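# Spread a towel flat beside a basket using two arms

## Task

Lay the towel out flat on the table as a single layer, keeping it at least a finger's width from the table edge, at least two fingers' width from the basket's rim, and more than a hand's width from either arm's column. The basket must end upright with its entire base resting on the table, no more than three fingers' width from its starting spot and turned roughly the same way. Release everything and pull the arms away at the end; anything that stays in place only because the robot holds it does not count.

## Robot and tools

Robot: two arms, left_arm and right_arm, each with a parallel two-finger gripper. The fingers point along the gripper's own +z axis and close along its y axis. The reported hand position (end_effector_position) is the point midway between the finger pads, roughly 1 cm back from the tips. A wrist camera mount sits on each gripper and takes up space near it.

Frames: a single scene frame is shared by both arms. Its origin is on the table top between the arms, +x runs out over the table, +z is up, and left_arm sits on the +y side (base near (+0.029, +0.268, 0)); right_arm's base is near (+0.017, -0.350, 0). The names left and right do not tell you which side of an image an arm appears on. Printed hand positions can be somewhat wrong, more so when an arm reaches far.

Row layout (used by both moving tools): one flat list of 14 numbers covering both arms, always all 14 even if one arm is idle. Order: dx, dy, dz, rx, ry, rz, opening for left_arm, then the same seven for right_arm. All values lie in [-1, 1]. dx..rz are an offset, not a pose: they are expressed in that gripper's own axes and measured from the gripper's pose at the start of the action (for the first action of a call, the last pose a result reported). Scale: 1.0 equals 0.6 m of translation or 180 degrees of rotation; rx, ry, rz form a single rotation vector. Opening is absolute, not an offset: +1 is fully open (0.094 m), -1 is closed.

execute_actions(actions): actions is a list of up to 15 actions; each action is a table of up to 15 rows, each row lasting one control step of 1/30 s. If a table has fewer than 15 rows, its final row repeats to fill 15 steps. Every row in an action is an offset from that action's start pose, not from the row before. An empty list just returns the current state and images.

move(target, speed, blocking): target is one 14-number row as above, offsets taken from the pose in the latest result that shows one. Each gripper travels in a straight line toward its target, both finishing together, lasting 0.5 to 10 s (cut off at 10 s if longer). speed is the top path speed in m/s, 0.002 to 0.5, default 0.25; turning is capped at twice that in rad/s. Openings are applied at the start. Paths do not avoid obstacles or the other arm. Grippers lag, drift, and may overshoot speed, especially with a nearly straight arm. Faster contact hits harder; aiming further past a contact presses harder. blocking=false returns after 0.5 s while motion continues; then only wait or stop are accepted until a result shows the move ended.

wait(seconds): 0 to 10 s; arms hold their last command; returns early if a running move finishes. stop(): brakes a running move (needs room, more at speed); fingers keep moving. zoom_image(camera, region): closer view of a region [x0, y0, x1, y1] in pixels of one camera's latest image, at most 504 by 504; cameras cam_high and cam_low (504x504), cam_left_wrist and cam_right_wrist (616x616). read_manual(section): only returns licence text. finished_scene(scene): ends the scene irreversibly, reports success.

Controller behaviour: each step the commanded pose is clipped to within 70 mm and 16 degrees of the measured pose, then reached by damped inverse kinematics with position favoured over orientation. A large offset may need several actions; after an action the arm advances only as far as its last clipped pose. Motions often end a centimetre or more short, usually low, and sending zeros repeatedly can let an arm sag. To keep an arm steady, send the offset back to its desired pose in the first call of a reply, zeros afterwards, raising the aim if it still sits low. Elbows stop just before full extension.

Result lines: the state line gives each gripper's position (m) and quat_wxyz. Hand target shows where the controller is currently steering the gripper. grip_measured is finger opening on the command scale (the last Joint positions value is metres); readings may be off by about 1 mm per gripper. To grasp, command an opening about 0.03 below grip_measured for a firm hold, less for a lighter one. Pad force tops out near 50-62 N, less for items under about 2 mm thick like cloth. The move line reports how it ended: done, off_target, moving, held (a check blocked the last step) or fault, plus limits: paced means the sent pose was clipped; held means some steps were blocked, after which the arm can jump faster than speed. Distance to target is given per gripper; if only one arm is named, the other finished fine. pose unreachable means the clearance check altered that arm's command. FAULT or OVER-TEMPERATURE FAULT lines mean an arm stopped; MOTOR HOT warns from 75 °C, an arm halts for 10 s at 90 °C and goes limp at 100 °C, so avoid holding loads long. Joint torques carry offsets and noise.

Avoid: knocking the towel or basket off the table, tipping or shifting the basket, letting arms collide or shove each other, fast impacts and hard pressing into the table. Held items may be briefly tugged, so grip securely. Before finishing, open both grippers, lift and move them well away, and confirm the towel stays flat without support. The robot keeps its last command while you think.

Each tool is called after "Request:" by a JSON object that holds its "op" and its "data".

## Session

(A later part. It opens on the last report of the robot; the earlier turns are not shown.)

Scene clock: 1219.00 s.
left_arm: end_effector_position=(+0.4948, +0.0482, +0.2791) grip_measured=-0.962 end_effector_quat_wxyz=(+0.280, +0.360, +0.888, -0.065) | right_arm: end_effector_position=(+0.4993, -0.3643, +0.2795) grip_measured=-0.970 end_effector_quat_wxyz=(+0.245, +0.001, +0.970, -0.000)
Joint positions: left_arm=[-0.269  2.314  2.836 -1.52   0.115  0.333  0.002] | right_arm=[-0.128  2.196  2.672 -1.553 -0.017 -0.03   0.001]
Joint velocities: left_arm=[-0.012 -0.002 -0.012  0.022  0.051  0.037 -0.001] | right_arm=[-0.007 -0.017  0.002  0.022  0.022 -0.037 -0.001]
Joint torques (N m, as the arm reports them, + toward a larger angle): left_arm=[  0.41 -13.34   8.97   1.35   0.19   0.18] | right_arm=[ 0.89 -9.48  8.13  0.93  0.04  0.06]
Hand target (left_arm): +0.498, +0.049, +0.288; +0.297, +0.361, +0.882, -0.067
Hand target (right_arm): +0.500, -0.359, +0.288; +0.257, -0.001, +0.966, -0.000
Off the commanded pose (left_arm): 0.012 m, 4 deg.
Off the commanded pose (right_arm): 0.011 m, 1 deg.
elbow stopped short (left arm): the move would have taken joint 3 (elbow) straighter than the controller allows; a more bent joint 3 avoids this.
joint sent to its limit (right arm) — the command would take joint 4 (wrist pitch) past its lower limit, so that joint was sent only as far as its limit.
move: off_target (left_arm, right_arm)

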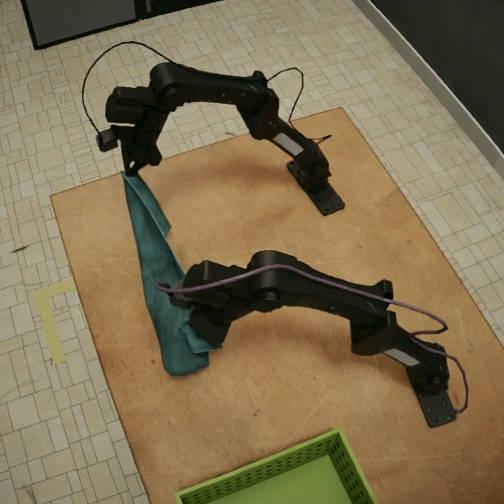

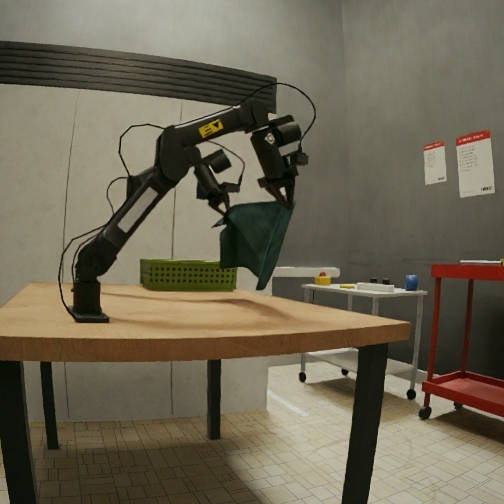

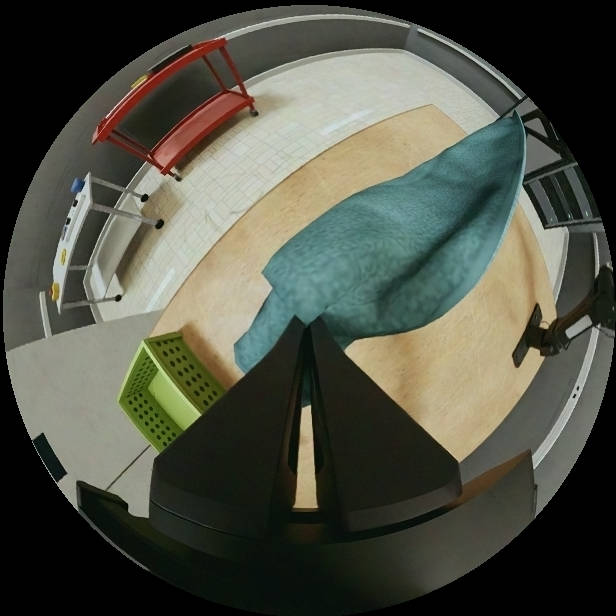

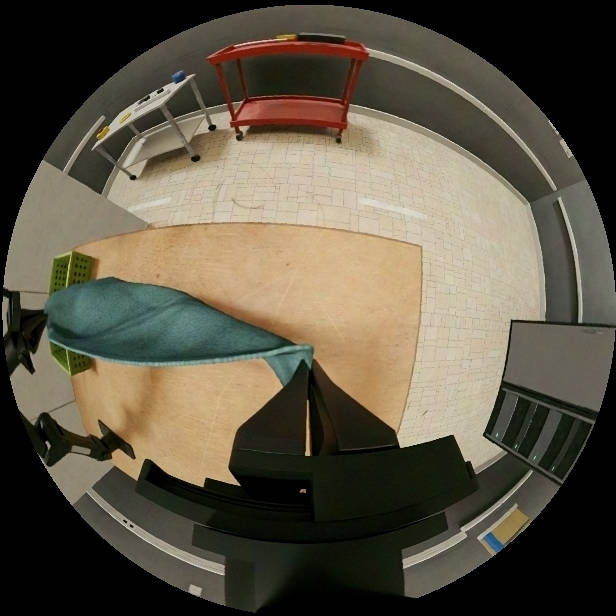

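Request:
{"op": "zoom_image", "data": {"camera": "cam_high", "region": [60,140,300,400]}}

Request:
{"op": "zoom_image", "data": {"camera": "cam_low", "region": [170,160,350,320]}}

Region (60, 140, 300, 400) of cam_high's 504x504 image, scaled by 1.938, with more detail than that image has; it fills the left 465 columns of this view, and the rest is white.

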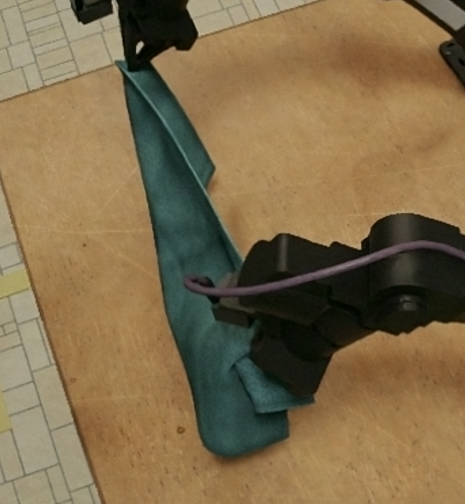

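Region (170, 160, 350, 320) of cam_low's 504x504 image, scaled by 2.800, with more detail than that image has.

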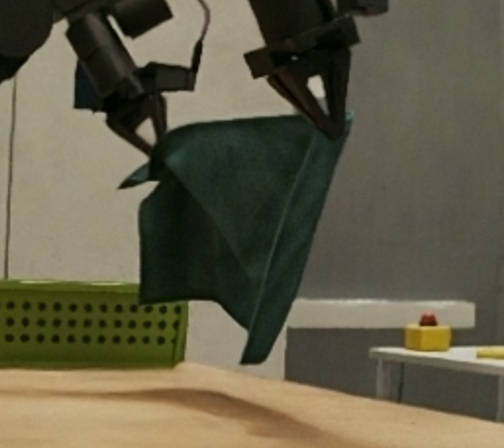

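Request:
{"op": "move", "data": {"target": [-0.034,0.052,0.040,-0.026,-0.077,0.008,-1, -0.052,0,0.040,0,-0.04,0,-1], "speed": 0.06}}

Scene clock: 1239.20 s.
left_arm: end_effector_position=(+0.5407, +0.0460, +0.2702) grip_measured=-0.962 end_effector_quat_wxyz=(+0.398, +0.346, +0.847, -0.067) | right_arm: end_effector_position=(+0.5391, -0.3657, +0.2527) grip_measured=-0.970 end_effector_quat_wxyz=(+0.280, +0.001, +0.960, -0.001)
Joint positions: left_arm=[-0.232  2.04   2.141 -0.85   0.138  0.348  0.002] | right_arm=[-0.128  2.181  2.471 -1.294 -0.017 -0.03   0.001]
Joint velocities: left_arm=[-0.012  0.002 -0.012 -0.066 -0.037 -0.022 -0.   ] | right_arm=[-0.007  0.012 -0.007 -0.037 -0.022  0.007 -0.   ]
Joint torques (N m, as the arm reports them, + toward a larger angle): left_arm=[  0.71 -14.82   5.99   1.66   0.19   0.14] | right_arm=[  0.12 -12.98   6.37   1.22  -0.02   0.04]
Hand target (left_arm): +0.539, +0.051, +0.273; +0.400, +0.347, +0.846, -0.068
Hand target (right_arm): +0.537, -0.364, +0.273; +0.305, +0.001, +0.952, -0.000
Off the commanded pose (left_arm): 0.006 m, 1 deg.
Off the commanded pose (right_arm): 0.021 m, 3 deg.
move: off_target (right_arm)

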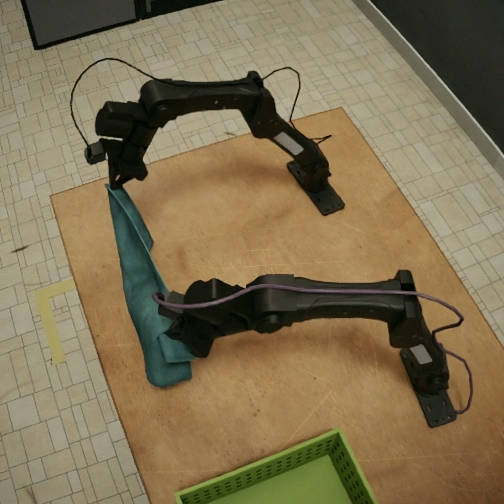

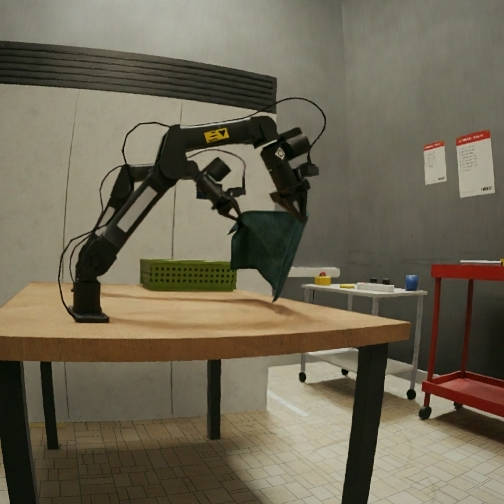

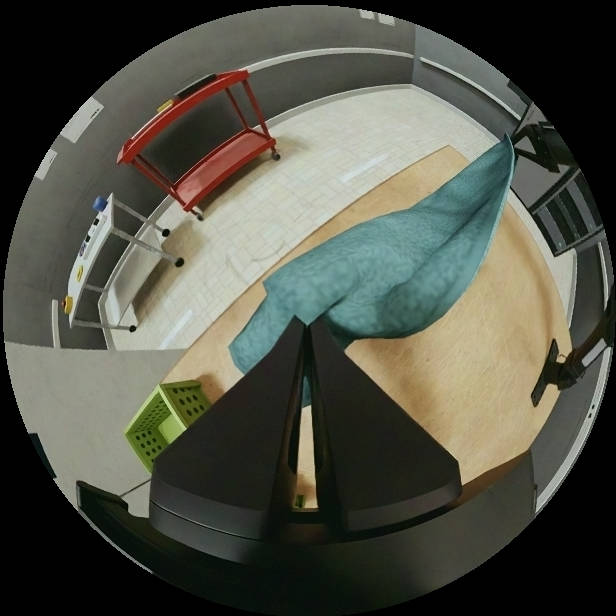

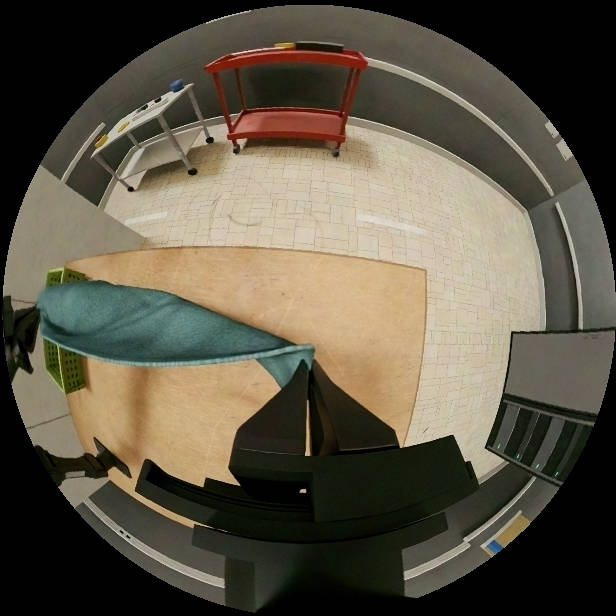

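Request:
{"op": "move", "data": {"target": [0.11,-0.083,-0.03,0.033,0.105,-0.010,-1, 0.113,0,-0.037,0,0.05,0,-1], "speed": 0.06}}

Scene clock: 1246.93 s.
left_arm: end_effector_position=(+0.4674, +0.0510, +0.2227) grip_measured=-0.962 end_effector_quat_wxyz=(+0.233, +0.365, +0.899, -0.065) | right_arm: end_effector_position=(+0.4760, -0.3634, +0.2203) grip_measured=-0.970 end_effector_quat_wxyz=(+0.189, +0.002, +0.982, +0.002)
Joint positions: left_arm=[-0.287  2.041  2.16  -1.213  0.11   0.323  0.002] | right_arm=[-0.128  2.011  2.151 -1.33  -0.017 -0.03   0.001]
Joint velocities: left_arm=[-0.022  0.002 -0.007 -0.095 -0.051 -0.007 -0.   ] | right_arm=[-0.032 -0.027  0.002  0.007 -0.037  0.051 -0.   ]
Joint torques (N m, as the arm reports them, + toward a larger angle): left_arm=[ -0.41 -11.88  10.22   0.96  -0.09  -0.11] | right_arm=[ -0.29 -11.83   5.98   0.77   0.03  -0.07]
Hand target (left_arm): +0.468, +0.051, +0.227; +0.235, +0.361, +0.901, -0.060
Hand target (right_arm): +0.470, -0.366, +0.235; +0.203, +0.001, +0.979, -0.001
Off the commanded pose (left_arm): 0.004 m, 1 deg.
Off the commanded pose (right_arm): 0.016 m, 2 deg.
move: off_target (right_arm)

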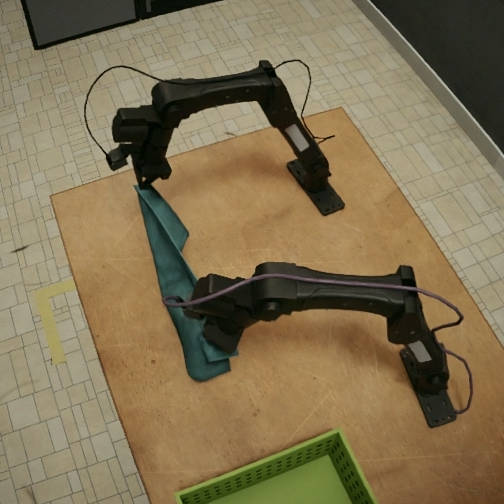

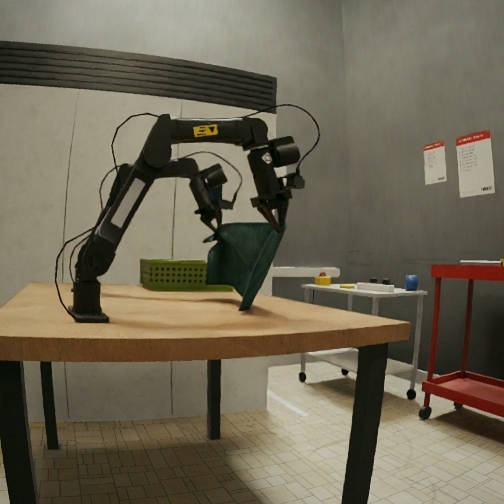

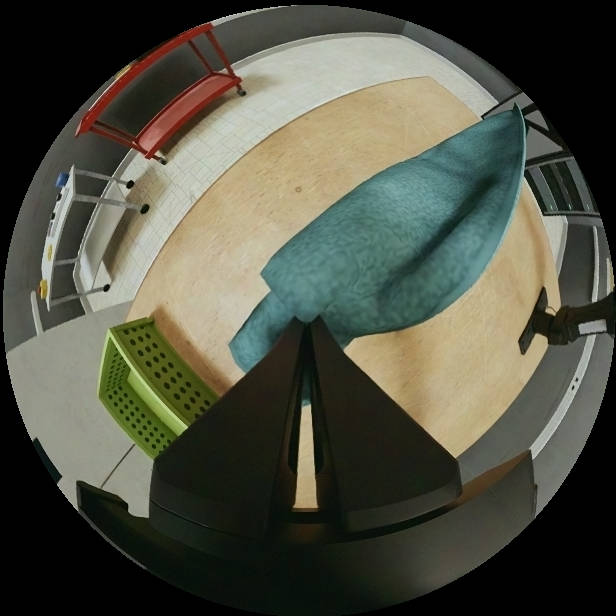

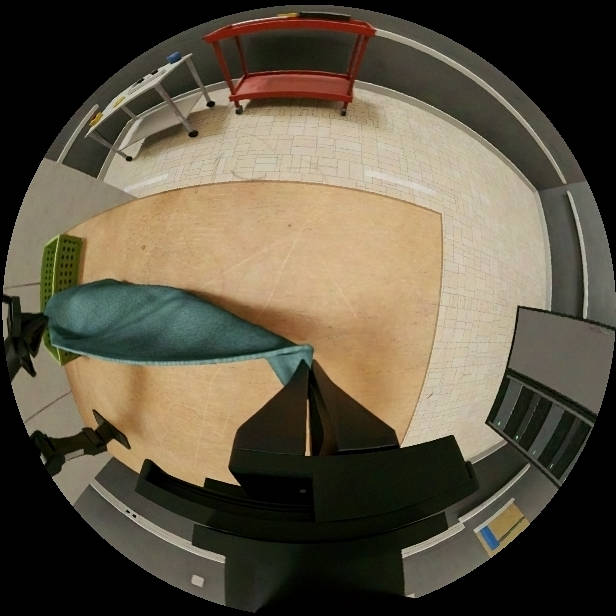

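Request:
{"op": "zoom_image", "data": {"camera": "cam_low", "region": [160,180,340,340]}}

Request:
{"op": "zoom_image", "data": {"camera": "cam_high", "region": [80,140,320,400]}}

Region (160, 180, 340, 340) of cam_low's 504x504 image, scaled by 2.800, with more detail than that image has.

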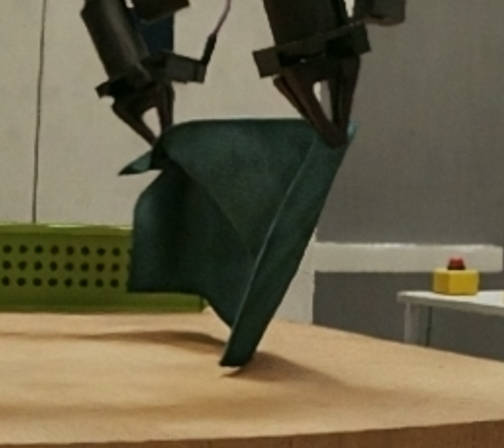

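Region (80, 140, 320, 400) of cam_high's 504x504 image, scaled by 1.938, with more detail than that image has; it fills the left 465 columns of this view, and the rest is white.

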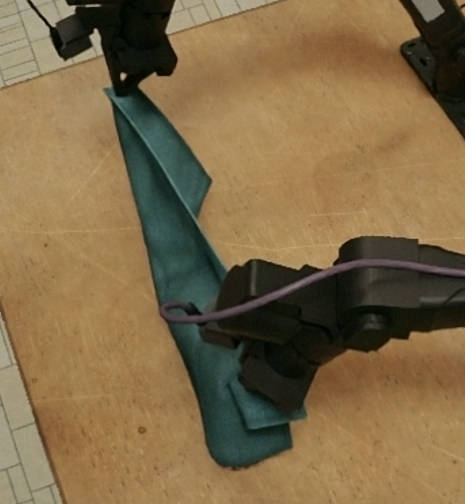

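Request:
{"op": "execute_actions", "data": {"actions": []}}

Scene clock: 1282.27 s.
left_arm: end_effector_position=(+0.4670, +0.0512, +0.2225) grip_measured=-0.962 end_effector_quat_wxyz=(+0.232, +0.365, +0.899, -0.065) | right_arm: end_effector_position=(+0.4760, -0.3634, +0.2203) grip_measured=-0.970 end_effector_quat_wxyz=(+0.189, +0.002, +0.982, +0.002)
Joint positions: left_arm=[-0.287  2.041  2.16  -1.214  0.11   0.323  0.002] | right_arm=[-0.128  2.011  2.151 -1.33  -0.017 -0.03   0.001]
Joint velocities: left_arm=[-0.007 -0.002 -0.017  0.007  0.051  0.051 -0.001] | right_arm=[ 0.012 -0.022 -0.002  0.051 -0.007 -0.022  0.   ]
Joint torques (N m, as the arm reports them, + toward a larger angle): left_arm=[ -0.39 -11.95  10.29   0.89  -0.08  -0.1 ] | right_arm=[ -0.3  -11.8    5.97   0.77   0.03  -0.07]
Hand target (left_arm): +0.468, +0.051, +0.227; +0.235, +0.361, +0.900, -0.060
Hand target (right_arm): +0.470, -0.366, +0.235; +0.203, +0.001, +0.979, -0.001
Off the commanded pose (left_arm): 0.005 m, 1 deg.
Off the commanded pose (right_arm): 0.016 m, 2 deg.

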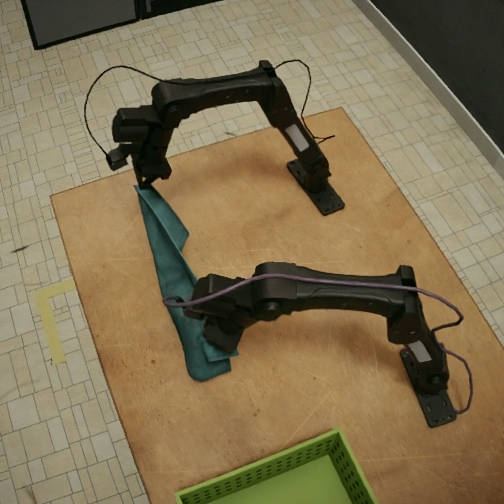

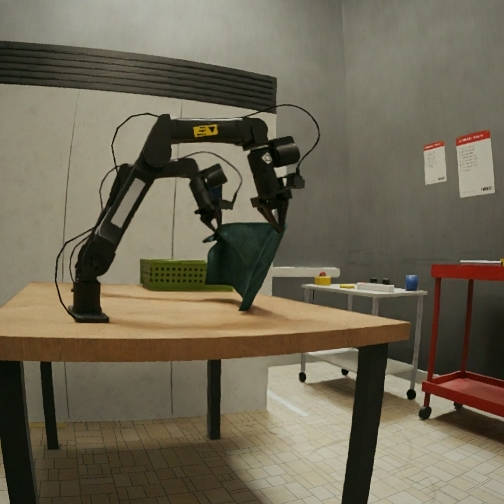

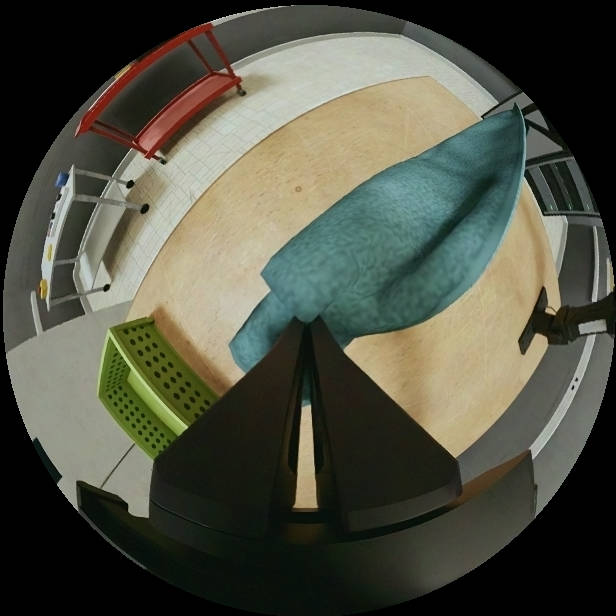

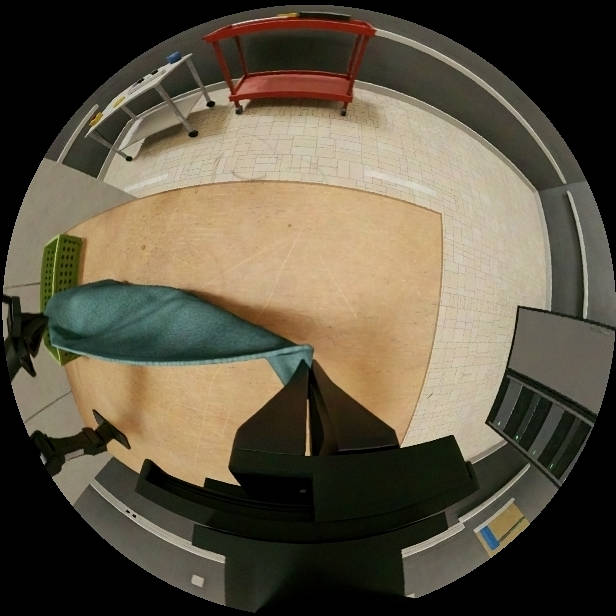

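Request:
{"op": "move", "data": {"target": [0,0,-0.07,0,0,0,-1, 0,0,-0.08,0,0,-0.25,-1], "speed": 0.1}}

Scene clock: 1293.87 s.
left_arm: end_effector_position=(+0.4517, +0.0580, +0.2448) grip_measured=-0.962 end_effector_quat_wxyz=(+0.220, +0.366, +0.902, -0.065) | right_arm: end_effector_position=(+0.4558, -0.3627, +0.2642) grip_measured=-0.969 end_effector_quat_wxyz=(+0.175, -0.371, +0.909, -0.070)
Joint positions: left_arm=[-0.287  2.041  2.269 -1.349  0.11   0.324  0.002] | right_arm=[-0.128  2.03   2.378 -1.539 -0.017 -0.809  0.001]
Joint velocities: left_arm=[-0.007  0.002 -0.022 -0.022 -0.037  0.022  0.001] | right_arm=[ 0.007  0.017  0.012 -0.081 -0.11   0.037 -0.001]
Joint torques (N m, as the arm reports them, + toward a larger angle): left_arm=[  0.88 -13.51   9.79   0.89   0.17   0.12] | right_arm=[-0.19 -7.23  8.72  0.69 -0.01 -0.07]
Hand target (left_arm): +0.451, +0.064, +0.259; +0.233, +0.365, +0.899, -0.065
Hand target (right_arm): +0.459, -0.364, +0.265; +0.176, -0.374, +0.908, -0.071
Off the commanded pose (left_arm): 0.016 m, 1 deg.
Off the commanded pose (right_arm): 0.003 m, 0 deg.
move: off_target (left_arm)

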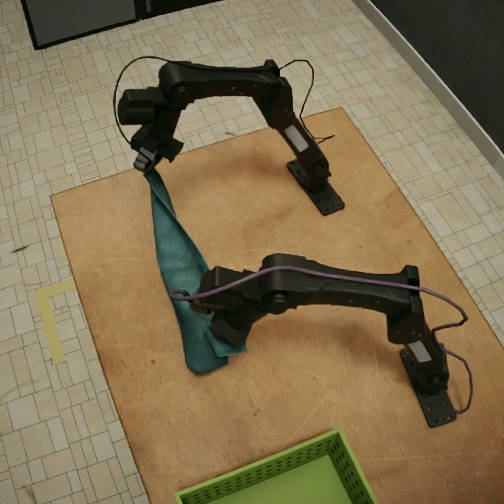

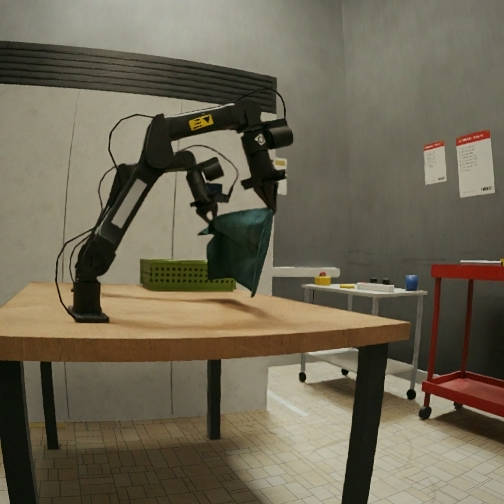

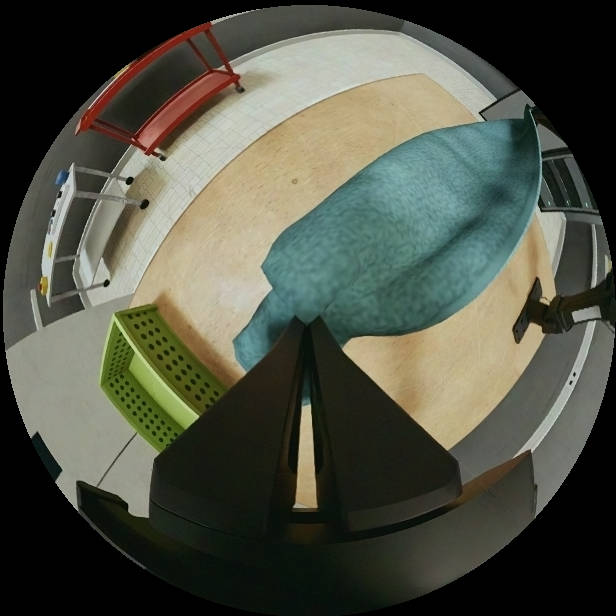

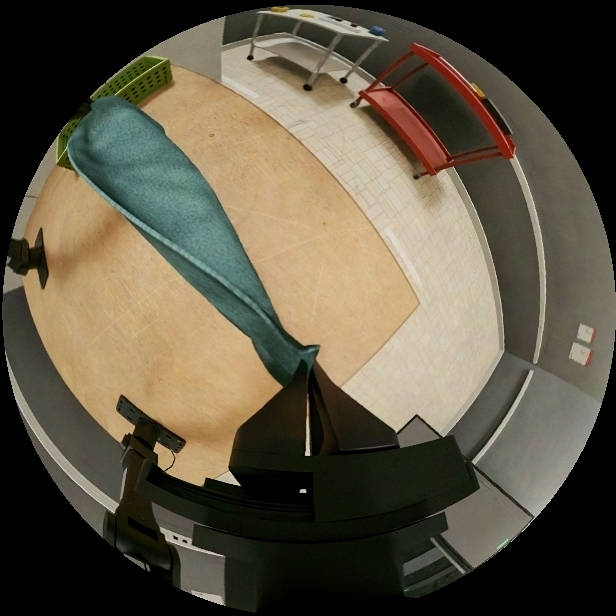

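Request:
{"op": "move", "data": {"target": [0,0,-0.02,0,0,0,-1, 0,0,-0.01,0,0,-0.25,-1], "speed": 0.1}}

Request:
{"op": "zoom_image", "data": {"camera": "cam_high", "region": [80,120,320,400]}}

Request:
{"op": "zoom_image", "data": {"camera": "cam_low", "region": [160,170,340,330]}}

Scene clock: 1301.47 s.
left_arm: end_effector_position=(+0.4483, +0.0594, +0.2482) grip_measured=-0.962 end_effector_quat_wxyz=(+0.216, +0.367, +0.903, -0.065) | right_arm: end_effector_position=(+0.4539, -0.3622, +0.2635) grip_measured=-0.969 end_effector_quat_wxyz=(+0.134, -0.689, +0.701, -0.127)
Joint positions: left_arm=[-0.287  2.041  2.287 -1.374  0.111  0.324  0.002] | right_arm=[-0.128  2.03   2.378 -1.547 -0.019 -1.586  0.001]
Joint velocities: left_arm=[ 0.002 -0.007 -0.007 -0.007 -0.051  0.007  0.   ] | right_arm=[-0.017  0.017  0.012 -0.007  0.095 -0.051 -0.   ]
Joint torques (N m, as the arm reports them, + toward a larger angle): left_arm=[  0.35 -12.03   9.73   0.86   0.08   0.04] | right_arm=[-0.02 -8.56  7.96  0.71  0.03 -0.1 ]
Hand target (left_arm): +0.447, +0.062, +0.255; +0.220, +0.366, +0.902, -0.065
Hand target (right_arm): +0.454, -0.363, +0.270; -0.137, +0.690, -0.698, +0.134
Off the commanded pose (left_arm): 0.008 m, 0 deg.
Off the commanded pose (right_arm): 0.006 m, 1 deg.
joint sent to its limit (right arm) — the command would take joint 4 (wrist pitch) past its lower limit, so that joint was sent only as far as its limit.
move: done

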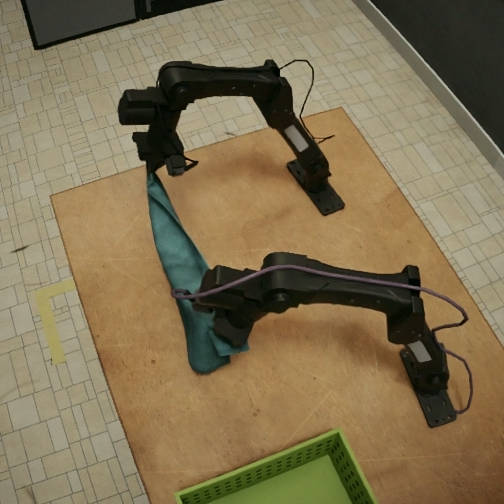

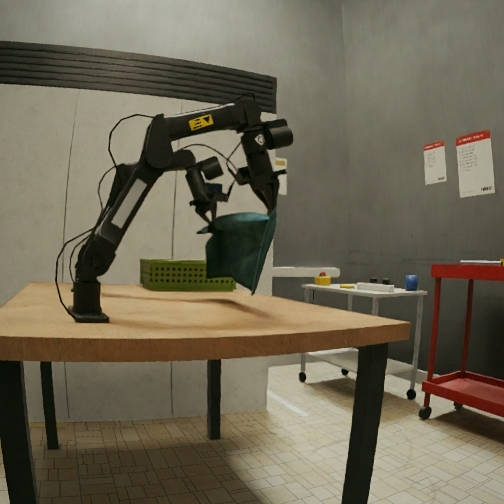

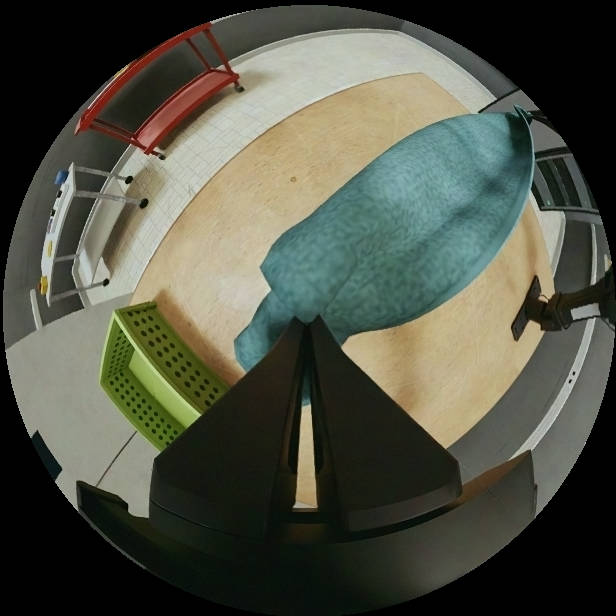

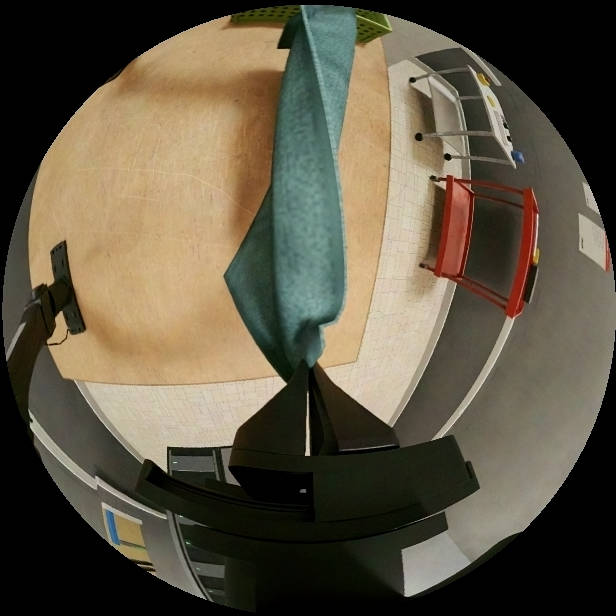

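Region (80, 120, 320, 400) of cam_high's 504x504 image, scaled by 1.800, with more detail than that image has; it fills the left 432 columns of this view, and the rest is white.

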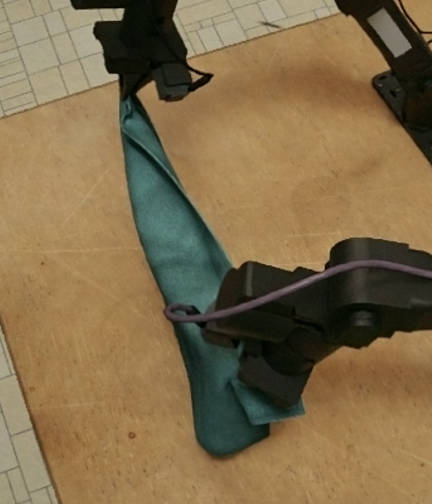

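Region (160, 170, 340, 330) of cam_low's 504x504 image, scaled by 2.800, with more detail than that image has.

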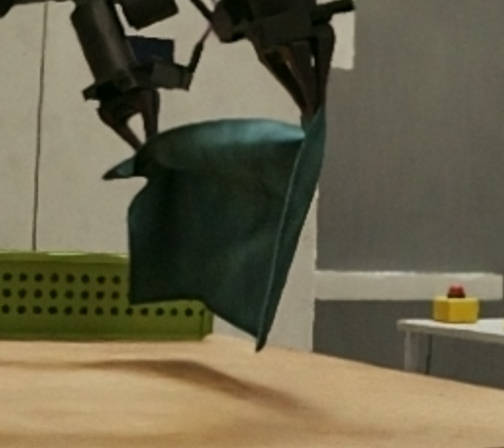

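Request:
{"op": "move", "data": {"target": [0,0,-0.01,0,0,0,-1, 0,0,-0.01,0,0,0.75,-1], "speed": 0.15}}

Request:
{"op": "zoom_image", "data": {"camera": "cam_high", "region": [80,120,320,400]}}

Request:
{"op": "zoom_image", "data": {"camera": "cam_low", "region": [160,170,340,330]}}

Scene clock: 1329.07 s.
left_arm: end_effector_position=(+0.4478, +0.0588, +0.2482) grip_measured=-0.962 end_effector_quat_wxyz=(+0.216, +0.367, +0.902, -0.067) | right_arm: end_effector_position=(+0.4525, -0.3596, +0.2630) grip_measured=-0.970 end_effector_quat_wxyz=(+0.164, +0.379, +0.907, +0.079)
Joint positions: left_arm=[-0.287  2.041  2.287 -1.375  0.115  0.324  0.002] | right_arm=[-0.128  2.03   2.378 -1.554 -0.033  0.761  0.001]
Joint velocities: left_arm=[-0.012 -0.002 -0.007  0.007  0.066  0.022  0.   ] | right_arm=[-0.002  0.017  0.012  0.022 -0.037 -0.007  0.   ]
Joint torques (N m, as the arm reports them, + toward a larger angle): left_arm=[  0.17 -12.13   9.14   0.83   0.07   0.02] | right_arm=[-0.03 -9.01  6.9   0.75  0.11  0.11]
Hand target (left_arm): +0.446, +0.061, +0.253; +0.216, +0.367, +0.903, -0.065
Hand target (right_arm): +0.452, -0.362, +0.269; +0.173, +0.384, +0.904, +0.076
Off the commanded pose (left_arm): 0.006 m, 0 deg.
Off the commanded pose (right_arm): 0.007 m, 1 deg.
joint sent to its limit (right arm) — the command would take joint 4 (wrist pitch) past its lower limit, so that joint was sent only as far as its limit.
move: done

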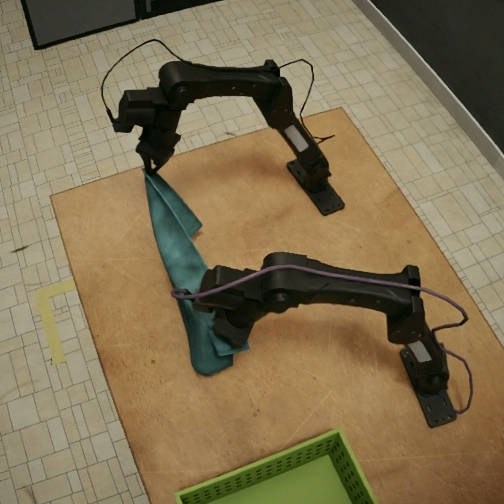

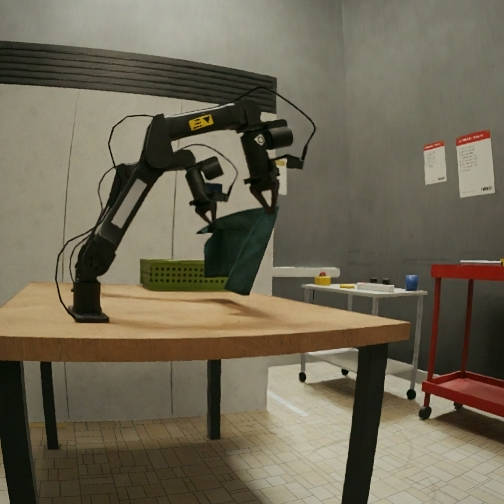

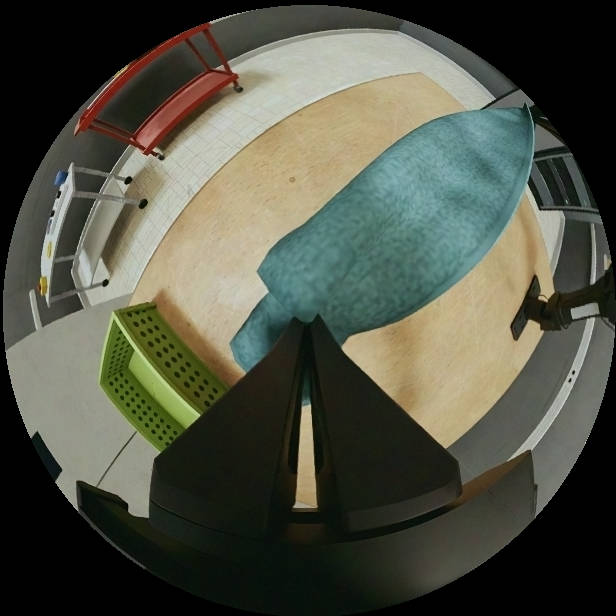

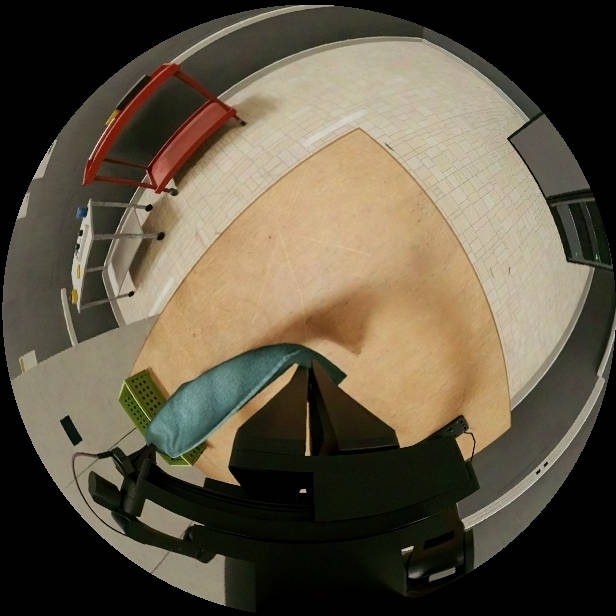

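Region (80, 120, 320, 400) of cam_high's 504x504 image, scaled by 1.800, with more detail than that image has; it fills the left 432 columns of this view, and the rest is white.

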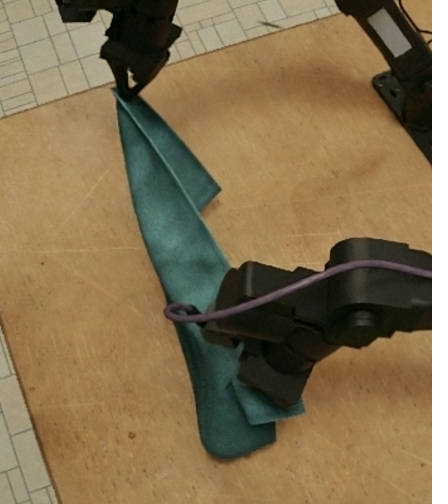

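Region (160, 170, 340, 330) of cam_low's 504x504 image, scaled by 2.800, with more detail than that image has.

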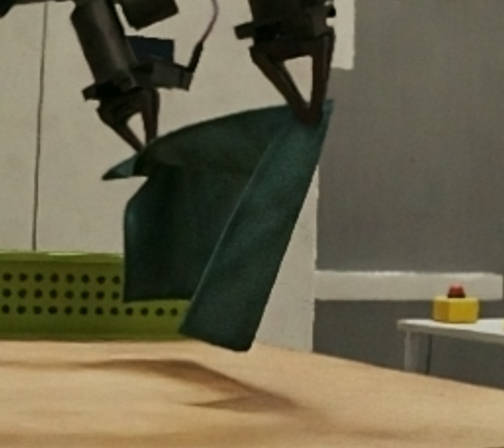

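Request:
{"op": "move", "data": {"target": [0,0,-0.01,0,0,0,-1, 0,0,-0.01,0,0,-0.62,-1], "speed": 0.15}}

Request:
{"op": "zoom_image", "data": {"camera": "cam_high", "region": [80,120,320,400]}}

Request:
{"op": "zoom_image", "data": {"camera": "cam_low", "region": [160,170,340,330]}}

Scene clock: 1349.03 s.
left_arm: end_effector_position=(+0.4469, +0.0591, +0.2478) grip_measured=-0.962 end_effector_quat_wxyz=(+0.214, +0.367, +0.903, -0.067) | right_arm: end_effector_position=(+0.4525, -0.3581, +0.2631) grip_measured=-0.970 end_effector_quat_wxyz=(+0.160, -0.535, +0.825, -0.087)
Joint positions: left_arm=[-0.287  2.041  2.287 -1.379  0.116  0.324  0.002] | right_arm=[-0.128  2.03   2.378 -1.554 -0.042 -1.179  0.001]
Joint velocities: left_arm=[ 0.007  0.002 -0.022 -0.066 -0.037 -0.007  0.   ] | right_arm=[-0.022 -0.007 -0.007 -0.022  0.007 -0.022  0.   ]
Joint torques (N m, as the arm reports them, + toward a larger angle): left_arm=[  0.06 -12.13   9.09   0.85   0.09   0.01] | right_arm=[-0.04 -9.36  6.12  0.75  0.05 -0.08]
Hand target (left_arm): +0.446, +0.061, +0.254; +0.216, +0.367, +0.902, -0.067
Hand target (right_arm): +0.450, -0.360, +0.268; +0.162, -0.537, +0.823, -0.094
Off the commanded pose (left_arm): 0.006 m, 0 deg.
Off the commanded pose (right_arm): 0.006 m, 1 deg.
joint sent to its limit (right arm) — the command would take joint 4 (wrist pitch) past its lower limit, so that joint was sent only as far as its limit.
move: done

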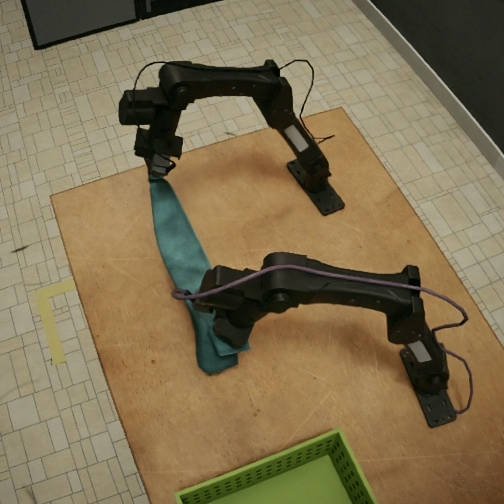

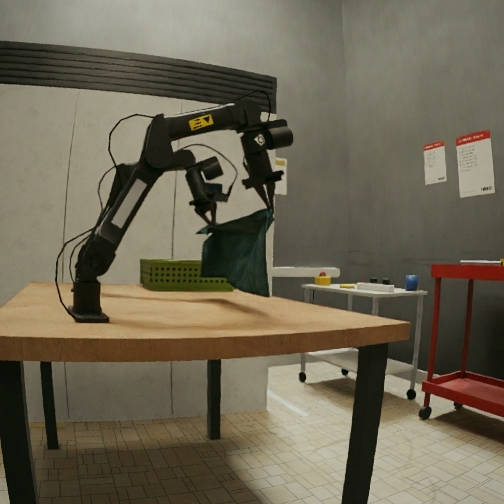

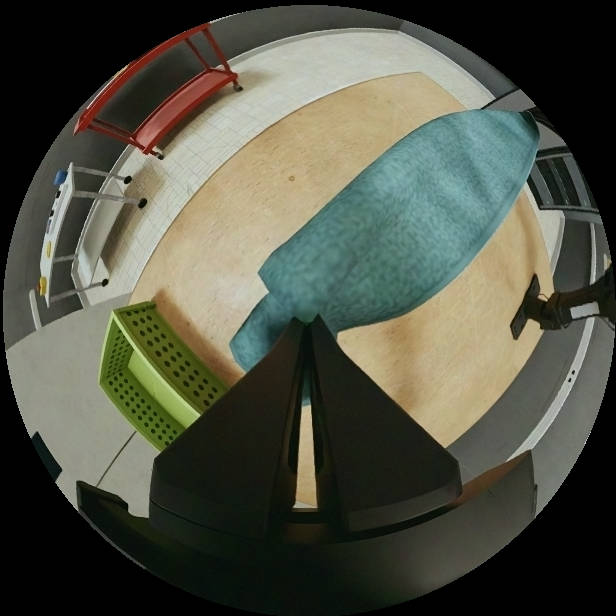

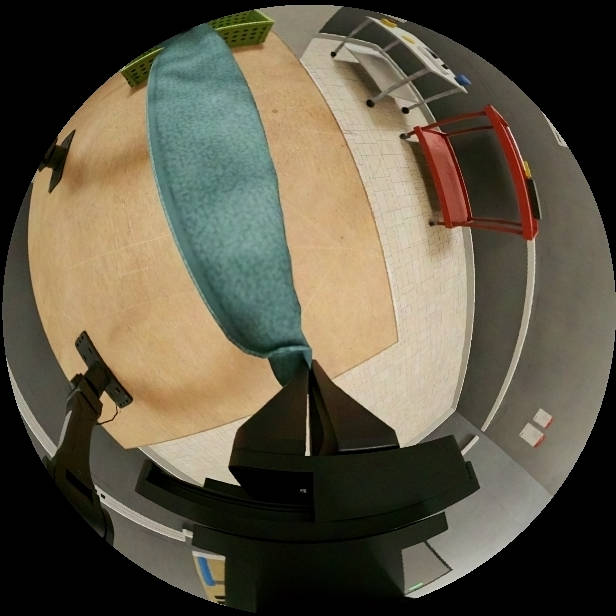

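Region (80, 120, 320, 400) of cam_high's 504x504 image, scaled by 1.800, with more detail than that image has; it fills the left 432 columns of this view, and the rest is white.

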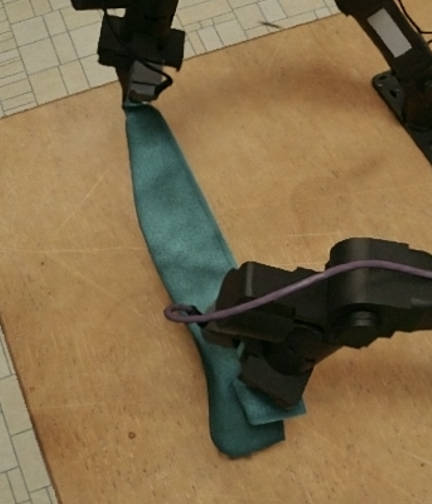

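Region (160, 170, 340, 330) of cam_low's 504x504 image, scaled by 2.800, with more detail than that image has.

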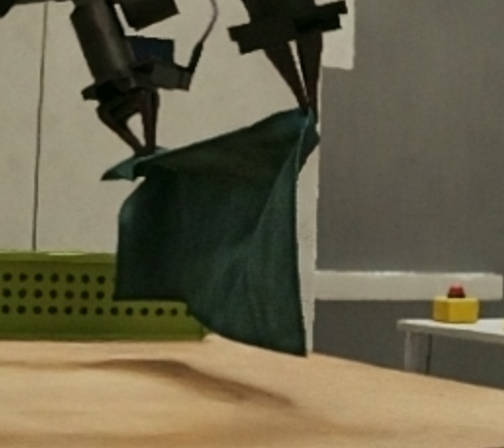

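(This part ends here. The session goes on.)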